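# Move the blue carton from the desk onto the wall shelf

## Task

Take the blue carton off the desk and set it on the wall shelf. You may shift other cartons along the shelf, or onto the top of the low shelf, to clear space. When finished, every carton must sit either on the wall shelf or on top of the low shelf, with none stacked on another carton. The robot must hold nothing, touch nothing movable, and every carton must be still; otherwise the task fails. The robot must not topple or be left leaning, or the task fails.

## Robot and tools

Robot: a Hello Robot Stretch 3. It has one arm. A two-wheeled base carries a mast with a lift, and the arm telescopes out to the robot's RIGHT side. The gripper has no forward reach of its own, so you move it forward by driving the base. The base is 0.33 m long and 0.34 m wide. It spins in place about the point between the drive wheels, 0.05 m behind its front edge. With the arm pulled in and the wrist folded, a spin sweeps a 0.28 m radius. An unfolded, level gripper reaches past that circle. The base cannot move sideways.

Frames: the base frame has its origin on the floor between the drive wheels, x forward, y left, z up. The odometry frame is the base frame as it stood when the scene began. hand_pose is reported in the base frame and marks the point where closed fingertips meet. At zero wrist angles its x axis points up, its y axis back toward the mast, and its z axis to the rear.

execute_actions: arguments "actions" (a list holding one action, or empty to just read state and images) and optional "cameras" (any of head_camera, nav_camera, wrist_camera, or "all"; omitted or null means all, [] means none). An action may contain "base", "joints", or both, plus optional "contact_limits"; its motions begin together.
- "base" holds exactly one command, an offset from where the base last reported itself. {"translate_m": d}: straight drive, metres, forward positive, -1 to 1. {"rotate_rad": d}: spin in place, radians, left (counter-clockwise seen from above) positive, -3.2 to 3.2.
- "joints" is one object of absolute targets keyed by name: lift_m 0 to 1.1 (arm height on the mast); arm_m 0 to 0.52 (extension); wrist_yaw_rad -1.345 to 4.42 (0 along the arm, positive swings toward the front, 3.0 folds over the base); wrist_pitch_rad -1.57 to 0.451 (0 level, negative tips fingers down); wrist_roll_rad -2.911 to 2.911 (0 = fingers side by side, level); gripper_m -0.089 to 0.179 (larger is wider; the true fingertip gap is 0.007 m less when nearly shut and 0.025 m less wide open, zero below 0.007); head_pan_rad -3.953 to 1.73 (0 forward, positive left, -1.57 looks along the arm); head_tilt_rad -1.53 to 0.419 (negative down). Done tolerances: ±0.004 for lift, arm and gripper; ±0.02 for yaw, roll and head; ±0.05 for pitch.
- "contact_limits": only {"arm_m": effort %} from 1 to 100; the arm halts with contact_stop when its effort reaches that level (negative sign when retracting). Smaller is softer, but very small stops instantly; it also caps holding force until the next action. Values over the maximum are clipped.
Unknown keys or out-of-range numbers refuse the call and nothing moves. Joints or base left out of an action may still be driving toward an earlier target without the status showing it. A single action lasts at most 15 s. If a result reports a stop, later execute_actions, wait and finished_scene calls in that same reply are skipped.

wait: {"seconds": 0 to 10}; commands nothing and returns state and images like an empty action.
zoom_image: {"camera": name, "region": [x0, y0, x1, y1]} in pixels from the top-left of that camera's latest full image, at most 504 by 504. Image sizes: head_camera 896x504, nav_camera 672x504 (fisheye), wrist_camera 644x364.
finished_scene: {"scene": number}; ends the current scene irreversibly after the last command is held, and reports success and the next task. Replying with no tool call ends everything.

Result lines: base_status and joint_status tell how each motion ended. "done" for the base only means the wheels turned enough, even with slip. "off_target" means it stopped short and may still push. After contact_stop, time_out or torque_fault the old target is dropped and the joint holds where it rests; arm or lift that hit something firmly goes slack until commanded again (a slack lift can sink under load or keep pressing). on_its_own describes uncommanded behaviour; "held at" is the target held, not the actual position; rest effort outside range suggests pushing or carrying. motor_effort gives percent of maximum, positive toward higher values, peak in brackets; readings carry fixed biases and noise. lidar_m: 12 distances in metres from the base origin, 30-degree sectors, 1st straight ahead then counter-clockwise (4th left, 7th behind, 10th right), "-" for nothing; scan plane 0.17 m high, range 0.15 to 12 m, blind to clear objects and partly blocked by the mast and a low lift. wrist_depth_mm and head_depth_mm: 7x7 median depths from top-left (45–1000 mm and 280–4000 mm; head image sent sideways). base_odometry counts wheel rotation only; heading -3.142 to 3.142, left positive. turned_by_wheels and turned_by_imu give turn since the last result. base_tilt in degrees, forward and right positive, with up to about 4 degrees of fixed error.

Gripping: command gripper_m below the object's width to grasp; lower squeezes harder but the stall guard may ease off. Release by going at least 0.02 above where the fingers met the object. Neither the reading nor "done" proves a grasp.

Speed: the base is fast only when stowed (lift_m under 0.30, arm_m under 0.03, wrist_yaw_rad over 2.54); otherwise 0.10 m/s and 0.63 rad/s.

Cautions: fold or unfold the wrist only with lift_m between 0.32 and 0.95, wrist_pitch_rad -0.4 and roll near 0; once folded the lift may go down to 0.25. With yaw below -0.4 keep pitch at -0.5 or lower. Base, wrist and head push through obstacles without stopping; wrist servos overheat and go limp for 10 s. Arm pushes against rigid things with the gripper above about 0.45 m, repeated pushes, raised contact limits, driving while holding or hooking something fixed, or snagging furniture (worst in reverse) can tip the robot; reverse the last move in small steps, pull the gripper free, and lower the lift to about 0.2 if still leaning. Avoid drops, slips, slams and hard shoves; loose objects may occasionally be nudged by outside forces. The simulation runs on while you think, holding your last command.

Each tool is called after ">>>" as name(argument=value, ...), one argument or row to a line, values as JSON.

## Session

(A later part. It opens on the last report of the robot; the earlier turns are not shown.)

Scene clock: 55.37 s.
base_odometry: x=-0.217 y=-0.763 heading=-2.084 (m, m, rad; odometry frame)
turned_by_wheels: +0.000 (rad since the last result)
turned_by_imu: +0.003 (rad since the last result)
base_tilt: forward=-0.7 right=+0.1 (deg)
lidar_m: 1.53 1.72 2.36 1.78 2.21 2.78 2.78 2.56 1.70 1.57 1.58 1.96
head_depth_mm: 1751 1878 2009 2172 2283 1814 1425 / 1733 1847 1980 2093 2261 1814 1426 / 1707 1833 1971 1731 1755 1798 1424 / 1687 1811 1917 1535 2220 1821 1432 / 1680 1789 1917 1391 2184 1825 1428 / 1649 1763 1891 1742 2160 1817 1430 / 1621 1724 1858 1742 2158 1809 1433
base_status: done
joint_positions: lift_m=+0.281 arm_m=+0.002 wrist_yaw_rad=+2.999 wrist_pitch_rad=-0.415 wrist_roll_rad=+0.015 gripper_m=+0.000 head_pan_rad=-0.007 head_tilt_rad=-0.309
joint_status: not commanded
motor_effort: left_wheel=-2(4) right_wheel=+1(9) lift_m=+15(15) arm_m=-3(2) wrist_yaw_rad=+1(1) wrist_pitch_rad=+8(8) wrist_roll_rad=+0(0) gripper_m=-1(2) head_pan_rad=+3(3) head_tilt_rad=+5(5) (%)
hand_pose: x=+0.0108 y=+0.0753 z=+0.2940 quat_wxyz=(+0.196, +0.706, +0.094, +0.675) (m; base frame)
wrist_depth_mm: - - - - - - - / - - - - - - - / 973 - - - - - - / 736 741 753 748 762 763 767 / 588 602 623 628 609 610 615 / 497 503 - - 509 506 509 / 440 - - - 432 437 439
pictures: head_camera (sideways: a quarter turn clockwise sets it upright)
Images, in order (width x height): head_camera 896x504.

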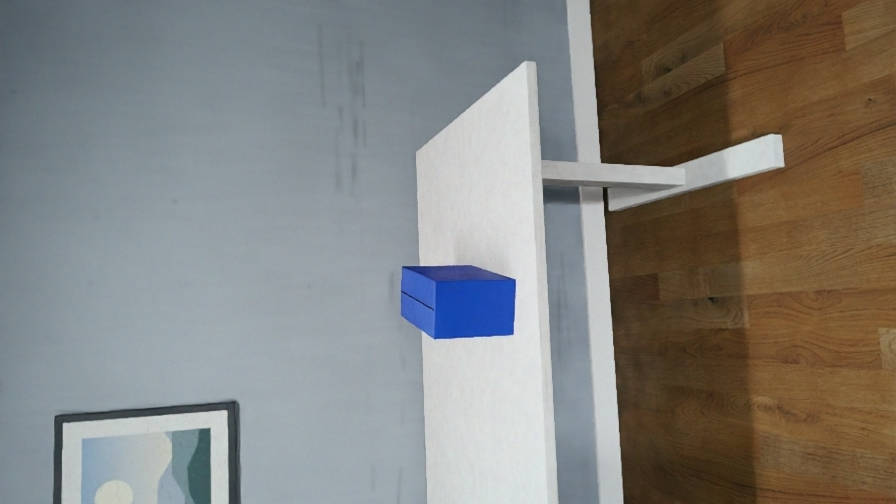

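>>> execute_actions(
  actions=[
    {"base":{"translate_m":0.68}},
  ],
  cameras=[],
)

>>> execute_actions(
  actions=[
    {"base":{"rotate_rad":1.5},"joints":{"lift_m":0.55,"head_pan_rad":-1.57,"head_tilt_rad":-0.6}},
  ],
  cameras=[],
)

>>> execute_actions(
  actions=[
    {"base":{"translate_m":0.2},"joints":{"lift_m":0.73,"wrist_yaw_rad":0}},
  ],
  cameras=[],
)

>>> execute_actions(
  actions=[
    {"joints":{"wrist_pitch_rad":0,"gripper_m":0.179}},
  ],
  cameras=["head_camera","wrist_camera"],
)

Scene clock: 60.33 s.
base_odometry: x=-0.551 y=-1.355 heading=-2.084 (m, m, rad; odometry frame)
turned_by_wheels: +0.000 (rad since the last result)
turned_by_imu: +0.002 (rad since the last result)
base_tilt: forward=-0.7 right=+0.1 (deg)
lidar_m: 0.86 1.30 1.23 1.88 2.29 2.88 3.44 2.43 1.60 1.47 1.49 0.88
head_depth_mm: 1134 1212 1300 1399 1488 811 681 / 1116 1198 1282 1379 1107 811 660 / 1103 1180 1267 1352 1109 813 659 / 1097 1164 1245 1342 1106 813 661 / 1081 1152 1233 1324 765 655 641 / 1067 1139 1212 1300 1058 648 640 / 1055 1118 1200 1293 1108 813 640
base_status: done
joint_positions: lift_m=+0.281 arm_m=+0.002 wrist_yaw_rad=+2.999 wrist_pitch_rad=-0.415 wrist_roll_rad=+0.015 gripper_m=+0.000 head_pan_rad=-0.007 head_tilt_rad=-0.309
joint_status: not commanded
motor_effort: left_wheel=-2(6) right_wheel=+1(9) lift_m=+14(15) arm_m=-2(2) wrist_yaw_rad=+0(1) wrist_pitch_rad=+8(8) wrist_roll_rad=+0(0) gripper_m=-3(2) head_pan_rad=+3(3) head_tilt_rad=+4(4) (%)
hand_pose: x=+0.0108 y=+0.0753 z=+0.2940 quat_wxyz=(+0.196, +0.706, +0.094, +0.675) (m; base frame)
wrist_depth_mm: - - - - - - - / - - - - - - - / 970 - - - - - - / 730 737 746 753 758 763 773 / 596 597 622 630 609 612 617 / 501 500 - - 506 509 512 / 438 - - - 436 434 440
pictures: none
No camera images: the call's "cameras" was empty. Leave "cameras" out to get every camera's image.

Scene clock: 63.63 s.
base_odometry: x=-0.551 y=-1.355 heading=-0.584 (m, m, rad; odometry frame)
turned_by_wheels: +1.500 (rad since the last result)
turned_by_imu: +1.519 (rad since the last result)
base_tilt: forward=-0.6 right=+0.0 (deg)
lidar_m: 2.27 1.88 2.34 3.43 2.63 1.65 1.47 1.47 1.43 0.86 1.29 1.23
head_depth_mm: 1136 1279 1462 1594 784 1409 1194 / 1124 1254 1389 972 784 1414 1189 / 1104 1240 1327 972 761 1369 1191 / 1085 1215 1297 969 759 1411 1196 / 1069 1186 1278 723 733 1373 1193 / 1048 1173 1274 684 717 1381 1197 / 1034 1153 1250 974 760 1342 1193
base_status: done
joint_positions: lift_m=+0.549 arm_m=+0.002 wrist_yaw_rad=+2.999 wrist_pitch_rad=-0.415 wrist_roll_rad=+0.015 gripper_m=+0.000 head_pan_rad=-1.563 head_tilt_rad=-0.593
joint_status: all done
motor_effort: left_wheel=-2(8) right_wheel=+2(8) lift_m=+44(44) arm_m=-3(3) wrist_yaw_rad=+0(1) wrist_pitch_rad=+7(8) wrist_roll_rad=+0(0) gripper_m=-2(2) head_pan_rad=-4(50) head_tilt_rad=-3(24) (%)
hand_pose: x=+0.0108 y=+0.0753 z=+0.5628 quat_wxyz=(+0.196, +0.706, +0.095, +0.675) (m; base frame)
wrist_depth_mm: - - - - - - - / - - - - - - - / - - - - - - - / - - - - - - - / 968 954 - - - - - / 813 824 - - 815 832 826 / 705 704 707 701 705 714 726
pictures: none
No camera images: the call's "cameras" was empty. Leave "cameras" out to get every camera's image.

Scene clock: 67.03 s.
base_odometry: x=-0.384 y=-1.465 heading=-0.584 (m, m, rad; odometry frame)
turned_by_wheels: +0.000 (rad since the last result)
turned_by_imu: +0.001 (rad since the last result)
base_tilt: forward=-0.7 right=+0.1 (deg)
lidar_m: 2.07 1.69 2.21 3.46 2.97 1.87 1.66 1.67 0.91 1.25 1.26 1.07
head_depth_mm: 1104 1241 1355 968 760 1375 1187 / 1090 1222 1313 972 762 1370 1220 / 1070 1202 1292 675 716 1383 1223 / 1053 1185 1271 758 729 1347 1195 / 1041 1160 1265 978 760 1346 1195 / 1016 1136 1238 973 762 1309 1195 / 1005 1119 1215 973 760 1313 1197
base_status: done
joint_positions: lift_m=+0.729 arm_m=+0.002 wrist_yaw_rad=+0.002 wrist_pitch_rad=-0.415 wrist_roll_rad=+0.015 gripper_m=+0.000 head_pan_rad=-1.563 head_tilt_rad=-0.593
joint_status: all done
motor_effort: left_wheel=-2(4) right_wheel=+2(6) lift_m=+44(41) arm_m=-3(2) wrist_yaw_rad=-2(2) wrist_pitch_rad=+8(8) wrist_roll_rad=+0(0) gripper_m=-2(2) head_pan_rad=-5(3) head_tilt_rad=-2(3) (%)
hand_pose: x=-0.0210 y=-0.3720 z=+0.7428 quat_wxyz=(+0.687, +0.146, -0.697, -0.146) (m; base frame)
wrist_depth_mm: 792 825 849 274 280 - - / 508 520 525 298 450 552 609 / 347 348 354 321 327 362 367 / 261 263 265 266 269 276 286 / 228 234 249 256 893 - - / - - - - 964 - - / 868 888 882 881 875 887 905
pictures: none
No camera images: the call's "cameras" was empty. Leave "cameras" out to get every camera's image.

Scene clock: 69.30 s.
base_odometry: x=-0.384 y=-1.465 heading=-0.584 (m, m, rad; odometry frame)
turned_by_wheels: +0.000 (rad since the last result)
turned_by_imu: +0.000 (rad since the last result)
base_tilt: forward=-0.7 right=+0.2 (deg)
lidar_m: 2.07 1.69 2.22 3.48 2.97 1.87 1.66 1.67 0.91 1.25 1.26 1.07
head_depth_mm: 1109 1246 1347 970 760 1376 1187 / 1084 1225 1314 971 761 1371 1215 / 1072 1198 1283 676 715 1381 - / 1056 1179 1282 757 730 1341 1167 / 1039 1162 1257 971 761 1342 1196 / 1019 1136 1237 973 762 1312 1198 / 1002 1123 1219 973 762 1311 1194
base_status: not commanded
joint_positions: lift_m=+0.729 arm_m=+0.002 wrist_yaw_rad=+0.002 wrist_pitch_rad=-0.021 wrist_roll_rad=+0.015 gripper_m=+0.179 head_pan_rad=-1.563 head_tilt_rad=-0.593
joint_status: all done
motor_effort: left_wheel=-2(2) right_wheel=+2(2) lift_m=+43(43) arm_m=-2(3) wrist_yaw_rad=-3(2) wrist_pitch_rad=+11(13) wrist_roll_rad=+0(0) gripper_m=-1(96) head_pan_rad=-5(3) head_tilt_rad=-4(3) (%)
hand_pose: x=-0.0209 y=-0.4029 z=+0.8385 quat_wxyz=(+0.702, +0.009, -0.712, -0.007) (m; base frame)
wrist_depth_mm: 827 860 903 926 - - - / 843 892 924 961 - - - / 881 908 966 437 - - - / 871 917 956 314 771 - - / 524 559 536 325 466 591 - / 387 367 368 331 354 382 397 / 259 278 282 282 284 285 284
pictures: head_camera (sideways: a quarter turn clockwise sets it upright), wrist_camera
Images, in order (width x height): head_camera 896x504, wrist_camera 644x364.

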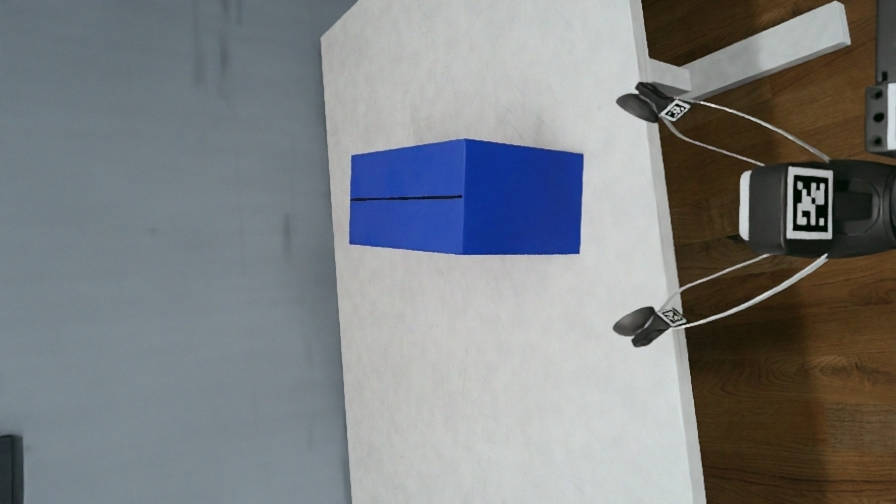

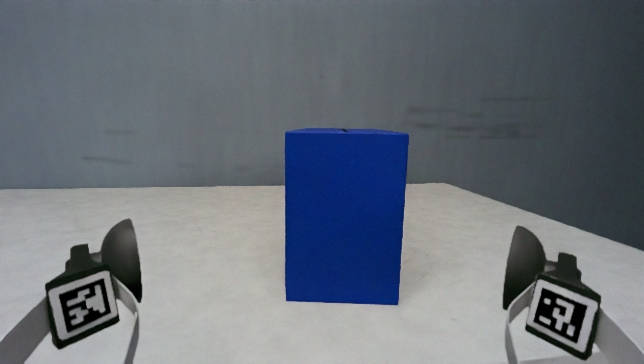

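>>> execute_actions(
  actions=[
    {"base":{"translate_m":-0.03},"joints":{"lift_m":0.71,"arm_m":0.25}},
  ],
  cameras=["head_camera","wrist_camera"],
)

>>> execute_actions(
  actions=[
    {"joints":{"gripper_m":0.05}},
  ],
  cameras=[],
)

>>> execute_actions(
  actions=[
    {"joints":{"lift_m":0.75}},
  ],
  cameras=["head_camera","wrist_camera"],
)

Scene clock: 72.80 s.
base_odometry: x=-0.409 y=-1.449 heading=-0.584 (m, m, rad; odometry frame)
turned_by_wheels: +0.000 (rad since the last result)
turned_by_imu: +0.001 (rad since the last result)
base_tilt: forward=-0.7 right=+0.1 (deg)
lidar_m: 2.10 1.71 2.23 3.48 2.92 1.83 1.63 1.64 0.90 1.26 1.26 1.09
head_depth_mm: 1111 1252 1367 970 760 1448 - / 1098 1225 1323 972 810 - 1180 / 1080 1205 1289 722 - 1378 1191 / 1060 1180 1272 722 741 1343 1189 / 1042 1164 1264 976 760 1342 1198 / 1024 1141 1245 976 761 1308 1188 / 1009 1120 1222 972 762 1311 1199
base_status: done
joint_positions: lift_m=+0.711 arm_m=+0.250 wrist_yaw_rad=+0.001 wrist_pitch_rad=-0.020 wrist_roll_rad=+0.015 gripper_m=+0.179 head_pan_rad=-1.563 head_tilt_rad=-0.593
joint_status: all done
motor_effort: left_wheel=-2(7) right_wheel=+1(3) lift_m=+15(38) arm_m=+3(1) wrist_yaw_rad=-2(2) wrist_pitch_rad=+11(11) wrist_roll_rad=+0(0) gripper_m=+0(1) head_pan_rad=-3(4) head_tilt_rad=-3(4) (%)
hand_pose: x=-0.0211 y=-0.6503 z=+0.8200 quat_wxyz=(+0.702, +0.008, -0.712, -0.007) (m; base frame)
wrist_depth_mm: 644 658 694 722 754 810 863 / 655 673 699 730 765 815 862 / 676 98 94 92 89 87 896 / 686 101 97 95 92 90 940 / 472 104 100 97 94 92 955 / 345 106 104 100 97 95 358 / 234 112 107 104 100 99 255
pictures: head_camera (sideways: a quarter turn clockwise sets it upright), wrist_camera
Images, in order (width x height): head_camera 896x504, wrist_camera 644x364.

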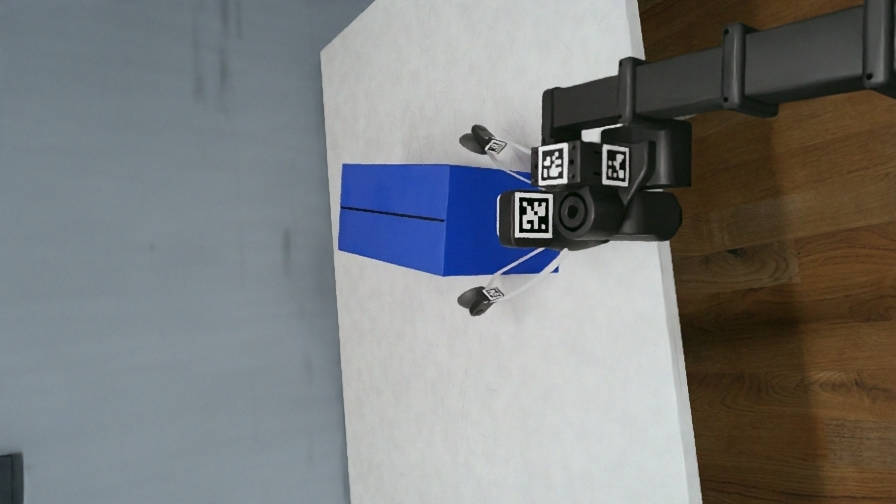

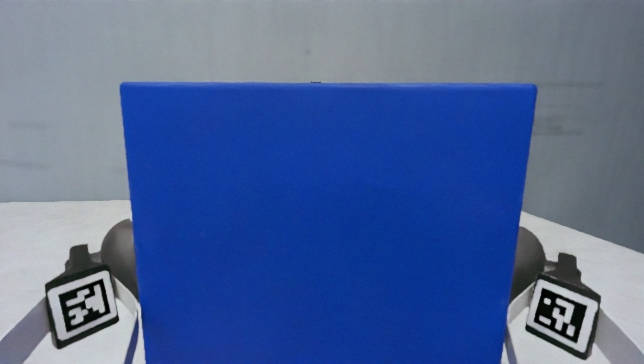

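Scene clock: 74.80 s.
base_odometry: x=-0.409 y=-1.449 heading=-0.584 (m, m, rad; odometry frame)
turned_by_wheels: +0.000 (rad since the last result)
turned_by_imu: +0.000 (rad since the last result)
base_tilt: forward=-0.7 right=+0.1 (deg)
lidar_m: 2.10 1.71 2.23 3.46 2.92 1.84 1.63 1.64 0.90 1.26 1.26 1.09
head_depth_mm: 1108 1249 1362 972 759 1449 - / 1096 1228 1317 974 809 - 1180 / 1079 1204 1289 723 - 1381 1193 / 1058 1183 1274 724 757 1342 1191 / 1043 1165 1265 973 761 1344 1190 / 1028 1145 1245 971 760 1311 1194 / 1008 1127 1219 972 760 1316 1191
base_status: not commanded
joint_positions: lift_m=+0.711 arm_m=+0.250 wrist_yaw_rad=+0.001 wrist_pitch_rad=-0.020 wrist_roll_rad=+0.015 gripper_m=+0.052 head_pan_rad=-1.563 head_tilt_rad=-0.593
joint_status: all done
motor_effort: left_wheel=-2(2) right_wheel=+1(1) lift_m=+14(15) arm_m=+2(2) wrist_yaw_rad=-2(1) wrist_pitch_rad=+11(11) wrist_roll_rad=+0(0) gripper_m=-34(100) head_pan_rad=-3(4) head_tilt_rad=-2(3) (%)
hand_pose: x=-0.0211 y=-0.6504 z=+0.8200 quat_wxyz=(+0.702, +0.008, -0.712, -0.007) (m; base frame)
wrist_depth_mm: 636 659 695 726 759 807 840 / 644 681 705 733 769 829 891 / 676 684 116 107 99 864 894 / 683 703 119 110 102 877 934 / 473 474 123 113 105 502 932 / 326 135 127 117 108 - 345 / 249 238 132 121 111 247 260
pictures: none
No camera images: the call's "cameras" was empty. Leave "cameras" out to get every camera's image.

Scene clock: 76.63 s.
base_odometry: x=-0.409 y=-1.449 heading=-0.584 (m, m, rad; odometry frame)
turned_by_wheels: +0.000 (rad since the last result)
turned_by_imu: +0.000 (rad since the last result)
base_tilt: forward=-0.7 right=+0.1 (deg)
lidar_m: 2.10 1.72 2.23 3.47 2.93 1.83 1.64 1.64 0.90 1.26 1.27 1.09
head_depth_mm: 1112 1253 1358 972 772 1487 - / 1093 1227 1318 969 - 1379 1194 / 1073 1205 1292 690 - 1377 1198 / 1056 1180 1271 703 752 1340 1197 / 1041 1167 1266 970 760 1339 1192 / 1028 1143 1240 973 759 1307 1196 / 1010 1123 1221 970 761 1305 1197
base_status: not commanded
joint_positions: lift_m=+0.749 arm_m=+0.250 wrist_yaw_rad=+0.001 wrist_pitch_rad=-0.023 wrist_roll_rad=+0.015 gripper_m=+0.062 head_pan_rad=-1.563 head_tilt_rad=-0.593
joint_status: all done
on_its_own: gripper_m is held at +0.061, not at your +0.050, by its stall guard, which is still easing
motor_effort: left_wheel=-2(2) right_wheel=+2(1) lift_m=+44(43) arm_m=+1(1) wrist_yaw_rad=-2(2) wrist_pitch_rad=+12(12) wrist_roll_rad=+0(0) gripper_m=-29(35) head_pan_rad=-4(3) head_tilt_rad=-3(3) (%)
hand_pose: x=-0.0212 y=-0.6504 z=+0.8580 quat_wxyz=(+0.702, +0.009, -0.712, -0.008) (m; base frame)
wrist_depth_mm: 633 669 690 733 762 806 849 / 653 680 711 741 781 825 869 / 678 692 127 117 109 859 913 / 691 718 128 118 109 876 928 / 571 579 128 118 109 617 972 / 396 - 129 119 110 - 419 / 305 292 129 119 110 300 318
pictures: head_camera (sideways: a quarter turn clockwise sets it upright), wrist_camera
Images, in order (width x height): head_camera 896x504, wrist_camera 644x364.

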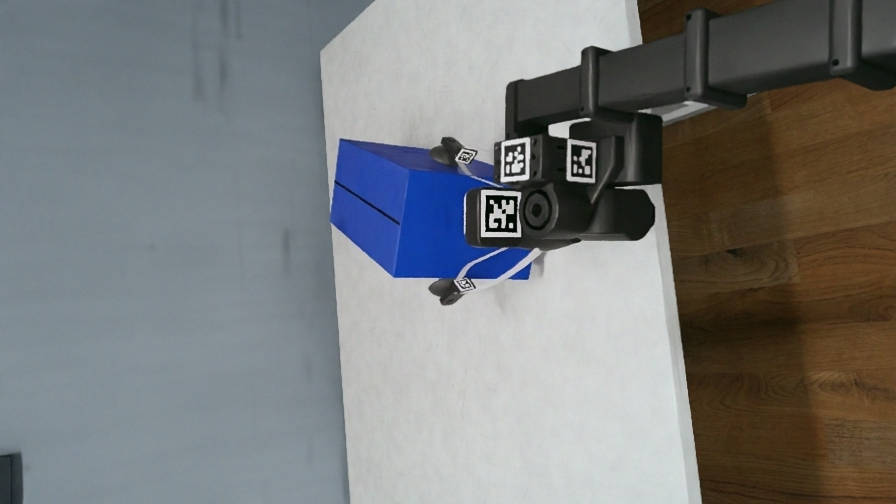

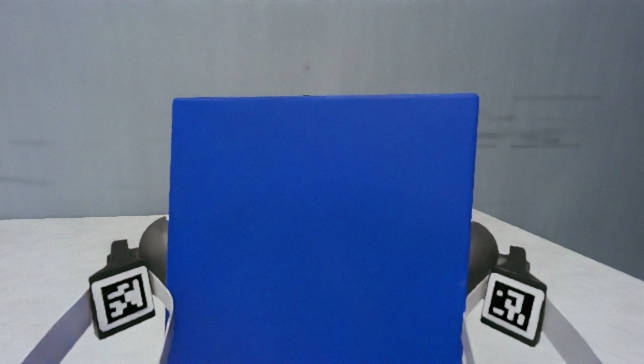

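>>> execute_actions(
  actions=[
    {"joints":{"lift_m":0.71}},
  ],
  cameras=[],
)

>>> execute_actions(
  actions=[
    {"joints":{"gripper_m":0.179}},
  ],
  cameras=[],
)

>>> execute_actions(
  actions=[
    {"joints":{"lift_m":1.03}},
  ],
  cameras=[],
)

>>> execute_actions(
  actions=[
    {"joints":{"wrist_pitch_rad":-1.2,"wrist_yaw_rad":-0.25,"arm_m":0.47,"head_tilt_rad":-0.45}},
  ],
)

Scene clock: 78.63 s.
base_odometry: x=-0.409 y=-1.449 heading=-0.584 (m, m, rad; odometry frame)
turned_by_wheels: +0.000 (rad since the last result)
turned_by_imu: +0.000 (rad since the last result)
base_tilt: forward=-0.7 right=+0.1 (deg)
lidar_m: 2.10 1.71 2.23 3.46 2.93 1.83 1.63 1.64 0.90 1.26 1.27 1.09
head_depth_mm: 1111 1252 1364 971 759 1441 - / 1090 1222 1320 973 808 - 1179 / 1079 1204 1297 723 - 1375 1194 / 1060 1188 1271 724 761 1349 1191 / 1043 1160 1270 971 759 1343 1198 / 1026 1141 1246 971 761 1311 1197 / 1011 1124 1220 970 759 1308 1198
base_status: not commanded
joint_positions: lift_m=+0.711 arm_m=+0.250 wrist_yaw_rad=+0.001 wrist_pitch_rad=-0.020 wrist_roll_rad=+0.015 gripper_m=+0.073 head_pan_rad=-1.563 head_tilt_rad=-0.593
joint_status: all done
on_its_own: gripper_m is held at +0.071, not at your +0.050, by its stall guard, which is still easing
motor_effort: left_wheel=-2(2) right_wheel=+2(1) lift_m=+15(39) arm_m=+2(2) wrist_yaw_rad=-2(2) wrist_pitch_rad=+10(12) wrist_roll_rad=+0(0) gripper_m=-25(29) head_pan_rad=-4(5) head_tilt_rad=-3(3) (%)
hand_pose: x=-0.0212 y=-0.6505 z=+0.8201 quat_wxyz=(+0.702, +0.008, -0.712, -0.007) (m; base frame)
wrist_depth_mm: 647 669 702 725 762 796 852 / 659 673 704 734 775 838 859 / 668 690 117 108 99 852 909 / 683 704 121 111 102 882 927 / 468 477 124 114 105 505 921 / 328 - 129 118 108 105 345 / 250 239 133 121 111 245 261
pictures: none
No camera images: the call's "cameras" was empty. Leave "cameras" out to get every camera's image.

Scene clock: 80.20 s.
base_odometry: x=-0.409 y=-1.449 heading=-0.584 (m, m, rad; odometry frame)
turned_by_wheels: +0.000 (rad since the last result)
turned_by_imu: +0.000 (rad since the last result)
base_tilt: forward=-0.6 right=+0.1 (deg)
lidar_m: 2.10 1.72 2.23 3.47 2.92 1.83 1.63 1.65 0.90 1.26 1.26 1.09
head_depth_mm: 1108 1251 1364 967 759 1453 - / 1090 1227 1320 971 810 - 1181 / 1074 1206 1293 721 - 1373 1193 / 1057 1182 1272 729 760 1344 1194 / 1041 1162 1271 971 759 1343 1194 / 1025 1145 1246 974 759 1310 1200 / 1008 1120 1215 973 760 1309 1197
base_status: not commanded
joint_positions: lift_m=+0.711 arm_m=+0.250 wrist_yaw_rad=+0.001 wrist_pitch_rad=-0.020 wrist_roll_rad=+0.015 gripper_m=+0.179 head_pan_rad=-1.563 head_tilt_rad=-0.593
joint_status: all done
motor_effort: left_wheel=-2(2) right_wheel=+1(2) lift_m=+14(14) arm_m=+1(1) wrist_yaw_rad=-2(2) wrist_pitch_rad=+10(11) wrist_roll_rad=+0(0) gripper_m=+0(96) head_pan_rad=-3(4) head_tilt_rad=-2(3) (%)
hand_pose: x=-0.0212 y=-0.6505 z=+0.8201 quat_wxyz=(+0.702, +0.008, -0.712, -0.007) (m; base frame)
wrist_depth_mm: 644 668 703 719 772 796 850 / 655 682 713 746 773 830 864 / 670 689 118 108 100 855 900 / 679 707 122 111 103 874 924 / 473 480 125 115 105 461 952 / 346 302 129 118 109 319 355 / 234 240 134 122 112 245 255
pictures: none
No camera images: the call's "cameras" was empty. Leave "cameras" out to get every camera's image.

Scene clock: 83.93 s.
base_odometry: x=-0.409 y=-1.449 heading=-0.584 (m, m, rad; odometry frame)
turned_by_wheels: +0.000 (rad since the last result)
turned_by_imu: +0.001 (rad since the last result)
base_tilt: forward=-0.7 right=+0.1 (deg)
lidar_m: 2.10 1.72 2.23 3.47 2.93 1.83 1.63 1.64 0.90 1.26 1.26 1.09
head_depth_mm: 1096 - 1355 970 758 1407 1171 / 1067 - 1213 966 758 1347 1195 / 1066 - - 720 751 1377 1198 / 1057 1160 1273 730 760 1342 1197 / 1042 1150 1266 973 761 1344 1196 / 1023 1140 1244 974 761 1309 1196 / 1008 1123 1216 971 760 1310 1200
base_status: not commanded
joint_positions: lift_m=+1.029 arm_m=+0.250 wrist_yaw_rad=+0.001 wrist_pitch_rad=-0.020 wrist_roll_rad=+0.015 gripper_m=+0.179 head_pan_rad=-1.563 head_tilt_rad=-0.593
joint_status: all done
motor_effort: left_wheel=-2(2) right_wheel=+1(1) lift_m=+43(43) arm_m=+1(2) wrist_yaw_rad=-1(1) wrist_pitch_rad=+10(11) wrist_roll_rad=+0(0) gripper_m=+0(0) head_pan_rad=-5(3) head_tilt_rad=-3(3) (%)
hand_pose: x=-0.0212 y=-0.6505 z=+1.1389 quat_wxyz=(+0.702, +0.008, -0.712, -0.007) (m; base frame)
wrist_depth_mm: 622 646 697 716 775 805 839 / 642 661 702 750 785 840 880 / 674 698 730 763 810 853 902 / 685 728 761 788 832 872 930 / 708 743 779 809 862 911 996 / 728 770 795 851 879 941 - / 676 711 725 724 733 941 -
pictures: none
No camera images: the call's "cameras" was empty. Leave "cameras" out to get every camera's image.

Scene clock: 86.80 s.
base_odometry: x=-0.409 y=-1.449 heading=-0.584 (m, m, rad; odometry frame)
turned_by_wheels: +0.000 (rad since the last result)
turned_by_imu: +0.001 (rad since the last result)
base_tilt: forward=-0.6 right=+0.1 (deg)
lidar_m: 2.09 1.72 2.23 3.46 2.92 1.84 1.63 1.64 0.90 1.26 1.27 1.09
head_depth_mm: 1103 1198 1399 1215 884 715 1282 / 1092 1173 1331 1249 883 716 1279 / 1074 1141 - 834 722 694 1283 / 1055 1152 1265 1153 736 696 1287 / 1041 1134 1247 1217 885 696 1252 / 1022 1116 1221 1215 888 696 1252 / 991 1096 1201 1222 888 696 1219
base_status: not commanded
joint_positions: lift_m=+1.029 arm_m=+0.470 wrist_yaw_rad=-0.249 wrist_pitch_rad=-1.202 wrist_roll_rad=+0.015 gripper_m=+0.179 head_pan_rad=-1.563 head_tilt_rad=-0.458
joint_status: all done
motor_effort: left_wheel=-2(2) right_wheel=+2(2) lift_m=+43(43) arm_m=+3(1) wrist_yaw_rad=-1(1) wrist_pitch_rad=+1(6) wrist_roll_rad=+0(0) gripper_m=+0(0) head_pan_rad=-4(4) head_tilt_rad=+4(20) (%)
hand_pose: x=-0.0389 y=-0.6824 z=+0.9205 quat_wxyz=(+0.524, +0.321, -0.632, -0.472) (m; base frame)
wrist_depth_mm: 417 414 410 214 410 415 424 / 398 402 209 206 394 398 400 / 383 388 201 198 380 384 386 / 373 374 193 192 194 372 372 / 360 361 186 185 188 360 361 / 349 350 180 180 182 350 352 / 335 338 174 174 176 336 338
pictures: head_camera (sideways: a quarter turn clockwise sets it upright), nav_camera (sideways: a quarter turn counterclockwise sets it upright), wrist_camera
Images, in order (width x height): head_camera 896x504, nav_camera 672x504, wrist_camera 644x364.

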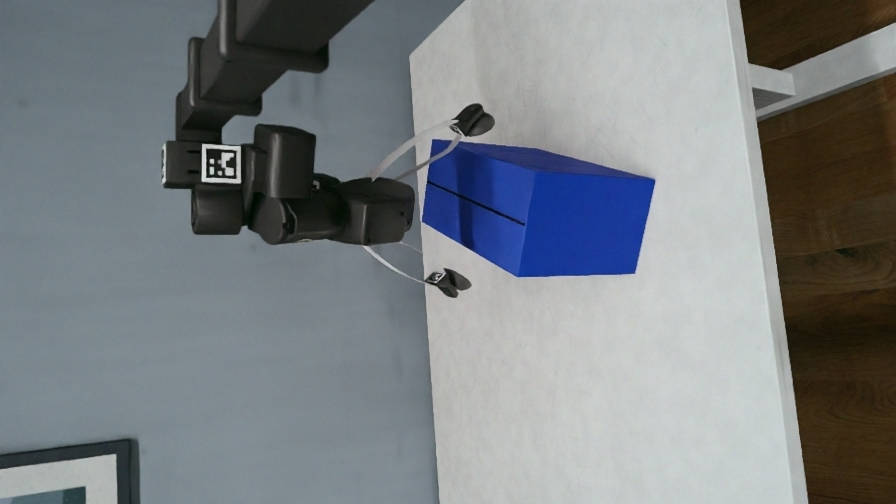

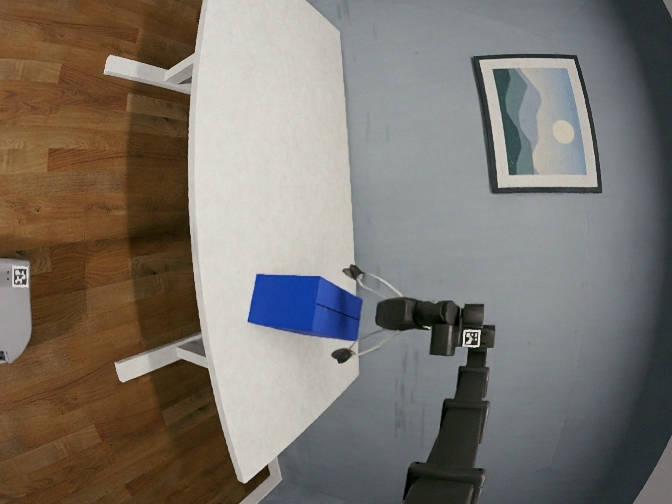

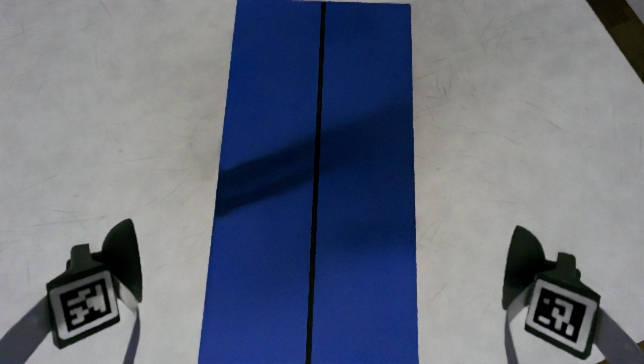

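>>> execute_actions(
  actions=[
    {"joints":{"lift_m":0.96,"arm_m":0.495}},
  ],
  cameras=["wrist_camera"],
)

>>> execute_actions(
  actions=[
    {"joints":{"gripper_m":0.08}},
  ],
  cameras=[],
)

>>> execute_actions(
  actions=[
    {"joints":{"lift_m":1.0}},
  ],
  cameras=["head_camera","wrist_camera"],
)

Scene clock: 88.63 s.
base_odometry: x=-0.409 y=-1.449 heading=-0.584 (m, m, rad; odometry frame)
turned_by_wheels: +0.000 (rad since the last result)
turned_by_imu: +0.000 (rad since the last result)
base_tilt: forward=-0.7 right=+0.1 (deg)
lidar_m: 2.10 1.72 2.23 3.48 2.92 1.84 1.63 1.64 0.90 1.26 1.27 1.09
head_depth_mm: 1110 1218 1316 - 882 717 1284 / 1092 1200 1328 1218 882 715 1276 / 1076 1168 - 799 726 696 1279 / 1052 1152 1261 1220 733 696 1282 / 1038 1132 1247 1219 886 695 1247 / 1022 1117 1219 1218 888 696 1251 / 990 1099 1203 1219 887 696 1219
base_status: not commanded
joint_positions: lift_m=+0.961 arm_m=+0.495 wrist_yaw_rad=-0.249 wrist_pitch_rad=-1.202 wrist_roll_rad=+0.015 gripper_m=+0.179 head_pan_rad=-1.563 head_tilt_rad=-0.458
joint_status: all done
motor_effort: left_wheel=-2(2) right_wheel=+2(1) lift_m=+15(40) arm_m=+2(3) wrist_yaw_rad=-2(1) wrist_pitch_rad=+2(2) wrist_roll_rad=+0(0) gripper_m=+1(0) head_pan_rad=-4(4) head_tilt_rad=+5(5) (%)
hand_pose: x=-0.0388 y=-0.7073 z=+0.8516 quat_wxyz=(+0.524, +0.321, -0.632, -0.472) (m; base frame)
wrist_depth_mm: 338 337 135 136 136 338 339 / 324 325 131 131 131 326 325 / 313 314 126 126 126 312 315 / 302 304 122 121 122 300 304 / 293 294 118 118 118 292 295 / 286 115 114 114 114 114 286 / 274 272 110 110 110 112 277
pictures: wrist_camera
Images, in order (width x height): wrist_camera 644x364.

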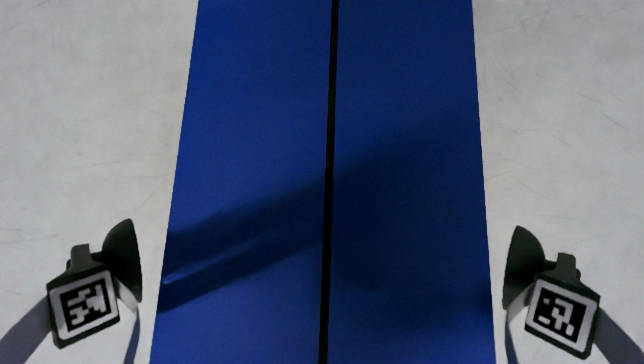

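Scene clock: 90.10 s.
base_odometry: x=-0.409 y=-1.449 heading=-0.584 (m, m, rad; odometry frame)
turned_by_wheels: +0.000 (rad since the last result)
turned_by_imu: +0.000 (rad since the last result)
base_tilt: forward=-0.7 right=+0.0 (deg)
lidar_m: 2.10 1.72 2.23 3.47 2.93 1.83 1.63 1.64 0.90 1.26 1.27 1.09
head_depth_mm: 1112 1221 1331 - 884 716 1277 / 1091 1196 1354 1185 884 716 1278 / 1075 1171 - 806 729 695 1283 / 1063 1158 1261 1159 735 693 1285 / 1041 1134 1244 1220 889 697 1249 / 1023 1118 1225 1222 889 695 1254 / 988 1097 1204 1219 888 697 1220
base_status: not commanded
joint_positions: lift_m=+0.961 arm_m=+0.495 wrist_yaw_rad=-0.249 wrist_pitch_rad=-1.200 wrist_roll_rad=+0.015 gripper_m=+0.081 head_pan_rad=-1.563 head_tilt_rad=-0.458
joint_status: all done
motor_effort: left_wheel=-3(2) right_wheel=+2(2) lift_m=+14(15) arm_m=+2(3) wrist_yaw_rad=-1(1) wrist_pitch_rad=+1(2) wrist_roll_rad=+0(0) gripper_m=-27(100) head_pan_rad=-4(3) head_tilt_rad=+4(5) (%)
hand_pose: x=-0.0390 y=-0.7077 z=+0.8517 quat_wxyz=(+0.524, +0.320, -0.632, -0.472) (m; base frame)
wrist_depth_mm: 342 341 139 139 139 342 342 / 328 329 134 134 134 330 329 / 318 317 129 129 129 317 318 / 308 306 124 124 124 303 306 / 296 297 120 120 120 295 295 / 287 116 116 116 116 116 285 / 278 276 112 112 112 273 278
pictures: none
No camera images: the call's "cameras" was empty. Leave "cameras" out to get every camera's image.

Scene clock: 91.27 s.
base_odometry: x=-0.409 y=-1.449 heading=-0.584 (m, m, rad; odometry frame)
turned_by_wheels: +0.000 (rad since the last result)
turned_by_imu: +0.000 (rad since the last result)
base_tilt: forward=-0.7 right=+0.1 (deg)
lidar_m: 2.10 1.71 2.23 3.47 2.93 1.84 1.64 1.64 0.90 1.26 1.26 1.09
head_depth_mm: 1109 1213 - 1152 885 714 1277 / 1095 1177 1342 1219 884 716 1277 / 1069 1157 - 752 703 695 1285 / 1054 1150 1259 843 712 695 1288 / 1038 1134 1247 1225 889 695 1253 / 1019 1114 1220 1223 886 695 1252 / 990 1096 1206 1220 884 695 1214
base_status: not commanded
joint_positions: lift_m=+0.999 arm_m=+0.495 wrist_yaw_rad=-0.250 wrist_pitch_rad=-1.206 wrist_roll_rad=+0.015 gripper_m=+0.087 head_pan_rad=-1.563 head_tilt_rad=-0.458
joint_status: all done
on_its_own: gripper_m is held at +0.087, not at your +0.080, by its stall guard, which is still easing
motor_effort: left_wheel=-2(3) right_wheel=+1(4) lift_m=+45(47) arm_m=+2(1) wrist_yaw_rad=-1(2) wrist_pitch_rad=+4(4) wrist_roll_rad=+0(0) gripper_m=-10(28) head_pan_rad=-5(4) head_tilt_rad=+3(4) (%)
hand_pose: x=-0.0386 y=-0.7064 z=+0.8901 quat_wxyz=(+0.523, +0.322, -0.632, -0.473) (m; base frame)
wrist_depth_mm: 380 379 164 162 162 380 380 / 367 366 153 151 151 367 364 / 354 358 142 142 142 354 354 / 340 341 134 133 134 341 343 / 329 331 126 126 126 333 330 / 320 - 120 120 120 121 321 / 310 308 114 114 114 308 313
pictures: head_camera (sideways: a quarter turn clockwise sets it upright), wrist_camera
Images, in order (width x height): head_camera 896x504, wrist_camera 644x364.

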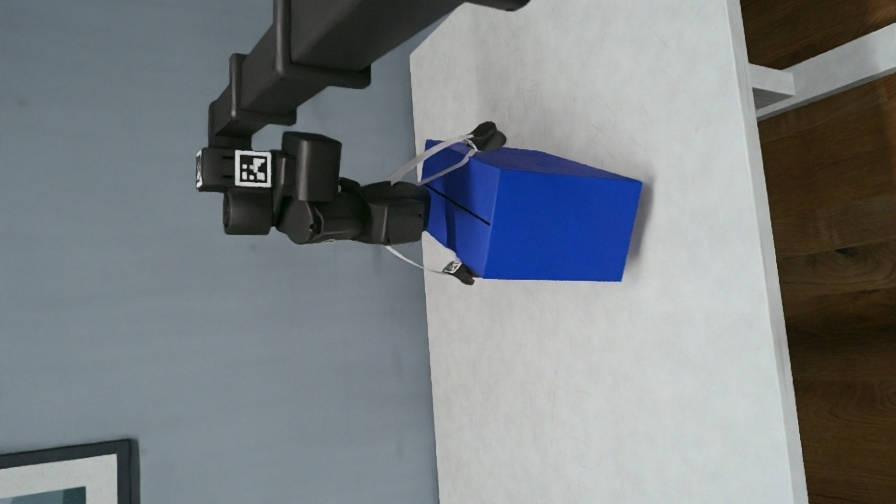

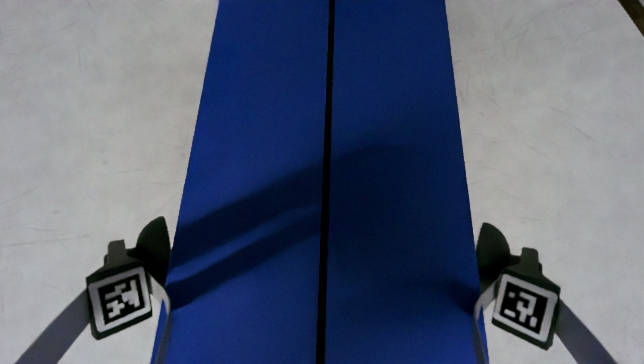

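Still short of centre; regrip.

>>> execute_actions(
  actions=[
    {"joints":{"lift_m":0.963}},
  ],
  cameras=[],
)

>>> execute_actions(
  actions=[
    {"joints":{"gripper_m":0.15}},
  ],
  cameras=[],
)

>>> execute_actions(
  actions=[
    {"base":{"translate_m":-0.01},"joints":{"arm_m":0.52,"wrist_pitch_rad":-1.15,"lift_m":0.957}},
  ],
  cameras=[],
)

>>> execute_actions(
  actions=[
    {"joints":{"gripper_m":0.075}},
  ],
  cameras=[],
)

>>> execute_actions(
  actions=[
    {"joints":{"lift_m":1.0}},
  ],
  cameras=["head_camera","wrist_camera"],
)

Scene clock: 92.97 s.
base_odometry: x=-0.409 y=-1.449 heading=-0.584 (m, m, rad; odometry frame)
turned_by_wheels: +0.000 (rad since the last result)
turned_by_imu: +0.000 (rad since the last result)
base_tilt: forward=-0.7 right=+0.1 (deg)
lidar_m: 2.10 1.72 2.23 3.48 2.92 1.84 1.63 1.64 0.90 1.26 1.26 1.09
head_depth_mm: 1108 1222 1321 - 868 716 1279 / 1089 1188 1359 1220 886 718 1280 / 1073 1167 - 812 728 695 1284 / 1054 1158 1265 1157 734 696 1276 / 1036 1134 1243 1222 888 696 1250 / 1022 1114 1226 1218 889 698 1249 / 994 1098 1198 1224 891 696 1218
base_status: not commanded
joint_positions: lift_m=+0.964 arm_m=+0.495 wrist_yaw_rad=-0.250 wrist_pitch_rad=-1.205 wrist_roll_rad=+0.015 gripper_m=+0.088 head_pan_rad=-1.563 head_tilt_rad=-0.457
joint_status: lift_m contact_stop (moved -0.035 of -0.036)
on_its_own: gripper_m is held at +0.087, not at your +0.080, by its stall guard, which is not easing now; lift_m is slack since a contact_stop, until your next command for it
motor_effort: left_wheel=-1(2) right_wheel=+0(1) lift_m=+29(40) arm_m=+2(1) wrist_yaw_rad=-1(1) wrist_pitch_rad=+3(4) wrist_roll_rad=+0(0) gripper_m=-23(23) head_pan_rad=-4(5) head_tilt_rad=+3(4) (%)
hand_pose: x=-0.0387 y=-0.7067 z=+0.8548 quat_wxyz=(+0.523, +0.321, -0.632, -0.473) (m; base frame)
wrist_depth_mm: 344 344 141 141 141 343 344 / 333 331 136 136 136 331 334 / 321 319 131 131 131 318 319 / 308 310 127 127 127 308 308 / 300 299 123 123 123 298 300 / 290 - 119 119 119 120 290 / 280 277 115 115 115 278 281
pictures: none
No camera images: the call's "cameras" was empty. Leave "cameras" out to get every camera's image.

not run: a stop came earlier in this reply.

not run: a stop came earlier in this reply.

not run: a stop came earlier in this reply.

not run: a stop came earlier in this reply.

>>> execute_actions(
  actions=[
    {"joints":{"gripper_m":0.15}},
  ],
  cameras=[],
)

>>> execute_actions(
  actions=[
    {"base":{"translate_m":-0.01},"joints":{"arm_m":0.52,"wrist_pitch_rad":-1.15,"lift_m":0.957}},
  ],
  cameras=[],
)

>>> execute_actions(
  actions=[
    {"joints":{"gripper_m":0.075}},
  ],
  cameras=[],
)

>>> execute_actions(
  actions=[
    {"joints":{"lift_m":1.0}},
  ],
  cameras=["head_camera","wrist_camera"],
)

Scene clock: 95.03 s.
base_odometry: x=-0.409 y=-1.449 heading=-0.584 (m, m, rad; odometry frame)
turned_by_wheels: +0.000 (rad since the last result)
turned_by_imu: +0.000 (rad since the last result)
base_tilt: forward=-0.7 right=+0.1 (deg)
lidar_m: 2.10 1.71 2.23 3.47 2.92 1.84 1.63 1.64 0.90 1.26 1.26 1.09
head_depth_mm: 1112 1218 1324 - 867 716 1283 / 1090 1196 1355 1216 886 716 1279 / 1073 1169 - 814 726 696 1279 / 1053 1154 1257 1158 734 694 1285 / 1038 1135 1244 1215 886 695 1251 / 1026 1119 1225 1218 888 696 1249 / 988 1096 1202 1220 887 696 1221
base_status: not commanded
joint_positions: lift_m=+0.964 arm_m=+0.495 wrist_yaw_rad=-0.250 wrist_pitch_rad=-1.203 wrist_roll_rad=+0.015 gripper_m=+0.150 head_pan_rad=-1.563 head_tilt_rad=-0.457
joint_status: all done
on_its_own: lift_m is slack since a contact_stop, until your next command for it
motor_effort: left_wheel=-1(2) right_wheel=+0(2) lift_m=+29(28) arm_m=+2(2) wrist_yaw_rad=-1(1) wrist_pitch_rad=+2(3) wrist_roll_rad=+0(0) gripper_m=-3(88) head_pan_rad=-4(4) head_tilt_rad=+4(4) (%)
hand_pose: x=-0.0388 y=-0.7071 z=+0.8549 quat_wxyz=(+0.524, +0.321, -0.632, -0.472) (m; base frame)
wrist_depth_mm: 342 342 140 140 140 345 342 / 332 331 136 135 135 329 332 / 319 318 130 130 130 319 320 / 307 307 126 126 126 308 309 / 298 297 122 122 122 298 297 / 289 118 118 118 118 118 289 / 280 278 114 114 114 277 280
pictures: none
No camera images: the call's "cameras" was empty. Leave "cameras" out to get every camera's image.

Scene clock: 96.23 s.
base_odometry: x=-0.418 y=-1.443 heading=-0.584 (m, m, rad; odometry frame)
turned_by_wheels: +0.000 (rad since the last result)
turned_by_imu: +0.000 (rad since the last result)
base_tilt: forward=-0.7 right=+0.1 (deg)
lidar_m: 2.11 1.73 2.23 3.46 2.91 1.82 1.62 1.63 0.90 1.26 1.27 1.10
head_depth_mm: 1112 1218 1321 - 852 716 1284 / 1092 1194 1346 1217 883 717 1280 / 1076 1170 - 819 771 696 1283 / 1058 1157 1260 1102 771 694 1283 / 1043 1135 1247 1222 886 694 1254 / 1025 1117 1231 1222 887 696 1253 / 998 1100 1206 1224 888 697 1218
base_status: done
joint_positions: lift_m=+0.958 arm_m=+0.520 wrist_yaw_rad=-0.250 wrist_pitch_rad=-1.160 wrist_roll_rad=+0.016 gripper_m=+0.150 head_pan_rad=-1.563 head_tilt_rad=-0.457
joint_status: lift_m contact_stop (moved -0.006 of -0.007); the others done
on_its_own: lift_m is slack since a contact_stop, until your next command for it
motor_effort: left_wheel=-1(5) right_wheel=+1(7) lift_m=+29(29) arm_m=+3(3) wrist_yaw_rad=+0(1) wrist_pitch_rad=+6(6) wrist_roll_rad=-1(1) gripper_m=-5(5) head_pan_rad=-3(4) head_tilt_rad=+4(3) (%)
hand_pose: x=-0.0414 y=-0.7421 z=+0.8521 quat_wxyz=(+0.534, +0.307, -0.639, -0.461) (m; base frame)
wrist_depth_mm: 353 352 143 142 143 352 352 / 336 337 136 136 136 335 337 / 322 321 130 130 130 323 324 / 308 308 125 125 125 307 310 / 297 297 120 120 120 296 297 / 286 115 115 115 115 115 286 / 272 270 111 111 111 272 274
pictures: none
No camera images: the call's "cameras" was empty. Leave "cameras" out to get every camera's image.

not run: a stop came earlier in this reply.

not run: a stop came earlier in this reply.

>>> execute_actions(
  actions=[
    {"joints":{"gripper_m":0.179,"lift_m":0.985}},
  ],
  cameras=[],
)

>>> execute_actions(
  actions=[
    {"joints":{"wrist_pitch_rad":-0.93}},
  ],
  cameras=["head_camera","wrist_camera"],
)

Scene clock: 97.60 s.
base_odometry: x=-0.418 y=-1.443 heading=-0.584 (m, m, rad; odometry frame)
turned_by_wheels: +0.000 (rad since the last result)
turned_by_imu: +0.000 (rad since the last result)
base_tilt: forward=-0.7 right=+0.1 (deg)
lidar_m: 2.11 1.73 2.23 3.46 2.91 1.82 1.62 1.63 0.90 1.26 1.27 1.10
head_depth_mm: 1112 1224 - 1149 884 716 1277 / 1091 1178 1351 1253 886 717 1280 / 1072 1158 - 840 775 694 1281 / 1055 1152 1266 1046 772 695 1280 / 1041 1139 1248 1217 886 696 1251 / 1023 1118 1226 1219 887 696 1254 / 998 1099 1204 1227 886 696 1223
base_status: not commanded
joint_positions: lift_m=+0.984 arm_m=+0.520 wrist_yaw_rad=-0.250 wrist_pitch_rad=-1.158 wrist_roll_rad=+0.016 gripper_m=+0.179 head_pan_rad=-1.563 head_tilt_rad=-0.457
joint_status: all done
motor_effort: left_wheel=-1(2) right_wheel=+0(1) lift_m=+43(46) arm_m=+3(3) wrist_yaw_rad=+0(1) wrist_pitch_rad=+4(6) wrist_roll_rad=-1(1) gripper_m=+0(94) head_pan_rad=-5(5) head_tilt_rad=+4(4) (%)
hand_pose: x=-0.0416 y=-0.7428 z=+0.8788 quat_wxyz=(+0.534, +0.307, -0.639, -0.460) (m; base frame)
wrist_depth_mm: 381 381 176 172 174 382 390 / 362 367 166 164 165 365 363 / 348 349 158 157 158 349 350 / 335 334 151 151 151 336 336 / 320 324 145 145 145 322 321 / 312 308 139 139 139 308 311 / 294 297 134 134 134 295 301
pictures: none
No camera images: the call's "cameras" was empty. Leave "cameras" out to get every camera's image.

Scene clock: 98.47 s.
base_odometry: x=-0.418 y=-1.443 heading=-0.584 (m, m, rad; odometry frame)
turned_by_wheels: +0.000 (rad since the last result)
turned_by_imu: +0.000 (rad since the last result)
base_tilt: forward=-0.7 right=+0.1 (deg)
lidar_m: 2.11 1.72 2.24 3.46 2.91 1.82 1.62 1.63 0.90 1.26 1.27 1.10
head_depth_mm: 1109 1217 - 1153 883 715 1275 / 1095 1185 1342 1218 884 716 1284 / 1075 1157 - 837 772 694 1281 / 1059 1153 1265 1097 772 694 1281 / 1044 1134 1248 1218 888 696 1252 / 1026 1113 1230 1213 885 693 1254 / 997 1096 1202 1217 885 695 1222
base_status: not commanded
joint_positions: lift_m=+0.984 arm_m=+0.520 wrist_yaw_rad=-0.250 wrist_pitch_rad=-0.942 wrist_roll_rad=+0.016 gripper_m=+0.179 head_pan_rad=-1.563 head_tilt_rad=-0.457
joint_status: all done
motor_effort: left_wheel=-1(1) right_wheel=+1(1) lift_m=+43(44) arm_m=+2(3) wrist_yaw_rad=-1(1) wrist_pitch_rad=+7(7) wrist_roll_rad=-1(1) gripper_m=+1(1) head_pan_rad=-4(4) head_tilt_rad=+4(4) (%)
hand_pose: x=-0.0540 y=-0.7917 z=+0.9017 quat_wxyz=(+0.580, +0.237, -0.669, -0.399) (m; base frame)
wrist_depth_mm: 463 503 509 507 503 860 - / 454 456 460 458 459 462 - / 414 416 406 200 408 415 - / 380 380 190 184 187 383 385 / 352 361 172 170 173 357 354 / 332 328 158 158 159 329 334 / 301 306 148 147 148 306 313
pictures: head_camera (sideways: a quarter turn clockwise sets it upright), wrist_camera
Images, in order (width x height): head_camera 896x504, wrist_camera 644x364.

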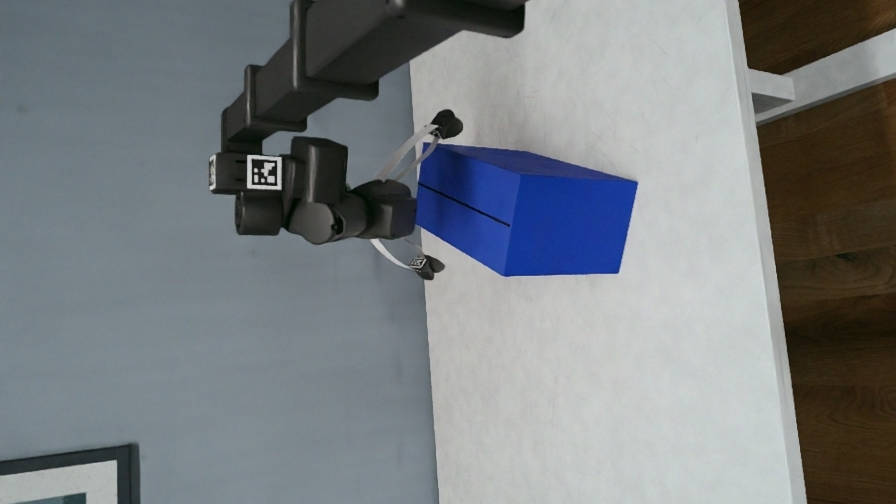

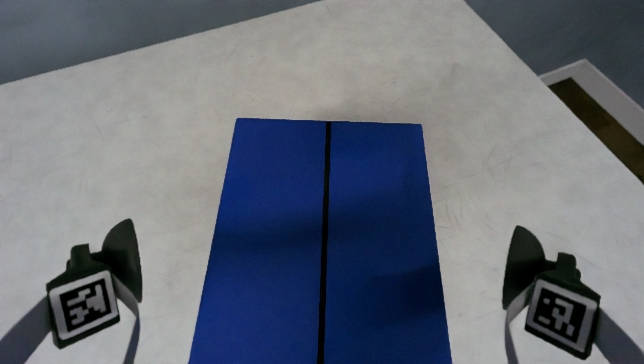

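>>> execute_actions(
  actions=[
    {"joints":{"wrist_pitch_rad":-1.0,"lift_m":0.95}},
  ],
  cameras=[],
)

>>> execute_actions(
  actions=[
    {"joints":{"gripper_m":0.075}},
  ],
  cameras=[],
)

>>> execute_actions(
  actions=[
    {"joints":{"lift_m":0.99}},
  ],
  cameras=["head_camera","wrist_camera"],
)

Scene clock: 100.00 s.
base_odometry: x=-0.418 y=-1.443 heading=-0.584 (m, m, rad; odometry frame)
turned_by_wheels: +0.000 (rad since the last result)
turned_by_imu: +0.000 (rad since the last result)
base_tilt: forward=-0.6 right=+0.1 (deg)
lidar_m: 2.11 1.73 2.24 3.47 2.91 1.83 1.62 1.63 0.90 1.26 1.27 1.10
head_depth_mm: 1113 1216 1327 - 850 715 1278 / 1089 1192 1315 1212 886 717 1281 / 1072 1171 - 817 772 694 1280 / 1057 1154 1267 1048 771 693 1285 / 1043 1137 1251 1215 886 694 1246 / 1025 1115 1224 1218 885 695 1255 / 1001 1097 1202 1219 885 697 1222
base_status: not commanded
joint_positions: lift_m=+0.951 arm_m=+0.520 wrist_yaw_rad=-0.250 wrist_pitch_rad=-1.005 wrist_roll_rad=+0.016 gripper_m=+0.179 head_pan_rad=-1.563 head_tilt_rad=-0.457
joint_status: all done
motor_effort: left_wheel=-1(1) right_wheel=+1(1) lift_m=+14(41) arm_m=+3(2) wrist_yaw_rad=+0(1) wrist_pitch_rad=+3(8) wrist_roll_rad=-1(1) gripper_m=+2(1) head_pan_rad=-4(3) head_tilt_rad=+4(5) (%)
hand_pose: x=-0.0505 y=-0.7780 z=+0.8601 quat_wxyz=(+0.567, +0.258, -0.661, -0.417) (m; base frame)
wrist_depth_mm: 413 413 413 416 416 413 - / 381 379 160 158 158 386 390 / 352 353 146 146 146 356 358 / 328 327 136 136 136 331 331 / 308 310 127 127 127 310 310 / 291 203 119 119 119 122 294 / 267 267 112 112 113 267 275
pictures: none
No camera images: the call's "cameras" was empty. Leave "cameras" out to get every camera's image.

Scene clock: 101.53 s.
base_odometry: x=-0.418 y=-1.443 heading=-0.584 (m, m, rad; odometry frame)
turned_by_wheels: +0.000 (rad since the last result)
turned_by_imu: +0.000 (rad since the last result)
base_tilt: forward=-0.7 right=+0.0 (deg)
lidar_m: 2.11 1.72 2.23 3.48 2.91 1.82 1.62 1.63 0.90 1.26 1.26 1.10
head_depth_mm: 1111 1222 1326 - 850 716 1277 / 1093 1204 1312 1183 886 718 1282 / 1067 1177 - 840 773 696 1285 / 1061 1154 1261 1106 772 695 1283 / 1042 1139 1249 1221 886 696 1247 / 1026 1118 1225 1218 890 697 1246 / 1000 1096 1203 1224 891 696 1218
base_status: not commanded
joint_positions: lift_m=+0.951 arm_m=+0.520 wrist_yaw_rad=-0.250 wrist_pitch_rad=-1.004 wrist_roll_rad=+0.016 gripper_m=+0.076 head_pan_rad=-1.563 head_tilt_rad=-0.457
joint_status: all done
motor_effort: left_wheel=-2(1) right_wheel=+0(1) lift_m=+14(14) arm_m=+3(2) wrist_yaw_rad=-1(0) wrist_pitch_rad=+2(3) wrist_roll_rad=-1(1) gripper_m=-26(100) head_pan_rad=-4(4) head_tilt_rad=+5(4) (%)
hand_pose: x=-0.0506 y=-0.7782 z=+0.8602 quat_wxyz=(+0.568, +0.257, -0.662, -0.417) (m; base frame)
wrist_depth_mm: 416 420 417 421 418 418 - / 384 381 162 159 160 385 394 / 355 353 147 148 148 355 359 / 330 330 137 137 137 331 332 / 308 313 128 128 129 311 311 / 289 - 120 121 120 122 293 / 274 268 113 113 114 268 275
pictures: none
No camera images: the call's "cameras" was empty. Leave "cameras" out to get every camera's image.

Scene clock: 102.93 s.
base_odometry: x=-0.418 y=-1.443 heading=-0.584 (m, m, rad; odometry frame)
turned_by_wheels: +0.000 (rad since the last result)
turned_by_imu: +0.000 (rad since the last result)
base_tilt: forward=-0.7 right=+0.1 (deg)
lidar_m: 2.11 1.72 2.24 3.47 2.92 1.82 1.63 1.63 0.90 1.26 1.27 1.10
head_depth_mm: 1109 1219 - 1155 884 715 1280 / 1091 1188 1343 1214 884 716 1282 / 1077 1156 - 763 775 695 1285 / 1057 1155 1266 785 776 695 1281 / 1043 1143 1246 1219 885 695 1248 / 1027 1116 1224 1222 886 696 1249 / 997 1096 1207 1223 888 694 1220
base_status: not commanded
joint_positions: lift_m=+0.989 arm_m=+0.520 wrist_yaw_rad=-0.250 wrist_pitch_rad=-1.010 wrist_roll_rad=+0.016 gripper_m=+0.083 head_pan_rad=-1.563 head_tilt_rad=-0.457
joint_status: all done
on_its_own: gripper_m is held at +0.082, not at your +0.075, by its stall guard, which is still easing
motor_effort: left_wheel=-2(2) right_wheel=+1(1) lift_m=+44(41) arm_m=+2(2) wrist_yaw_rad=-1(2) wrist_pitch_rad=+6(6) wrist_roll_rad=-1(1) gripper_m=-24(26) head_pan_rad=-4(4) head_tilt_rad=+4(4) (%)
hand_pose: x=-0.0502 y=-0.7768 z=+0.8982 quat_wxyz=(+0.566, +0.259, -0.661, -0.419) (m; base frame)
wrist_depth_mm: 471 463 462 464 463 470 - / 425 424 156 155 155 427 - / 395 394 144 144 145 396 406 / 365 370 135 135 135 368 369 / 345 350 127 128 128 347 346 / 326 - 120 121 121 - 327 / 307 298 114 114 114 302 308
pictures: head_camera (sideways: a quarter turn clockwise sets it upright), wrist_camera
Images, in order (width x height): head_camera 896x504, wrist_camera 644x364.

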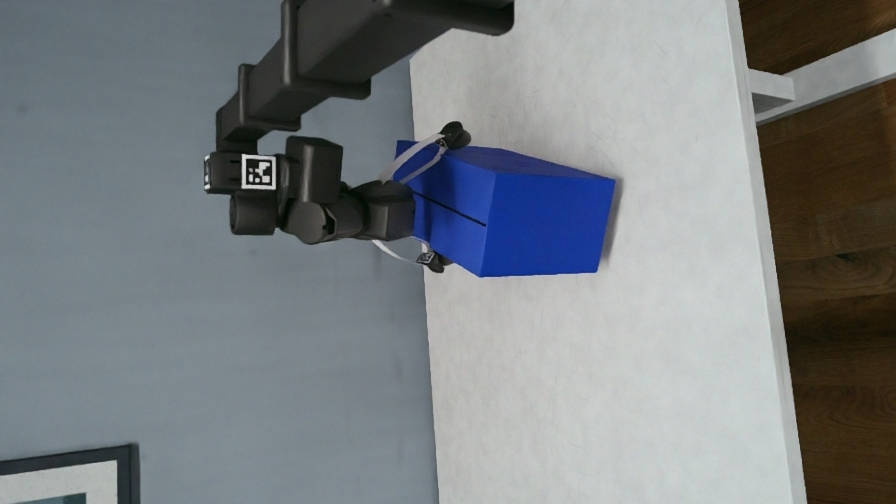

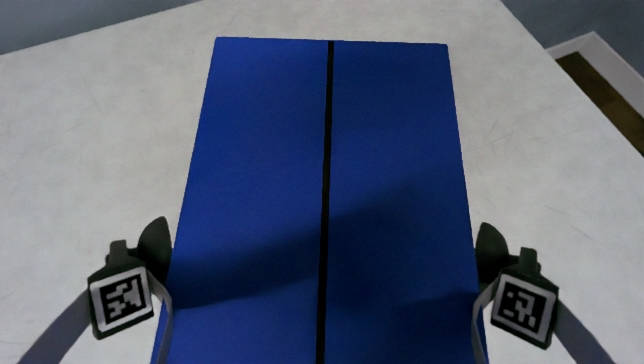

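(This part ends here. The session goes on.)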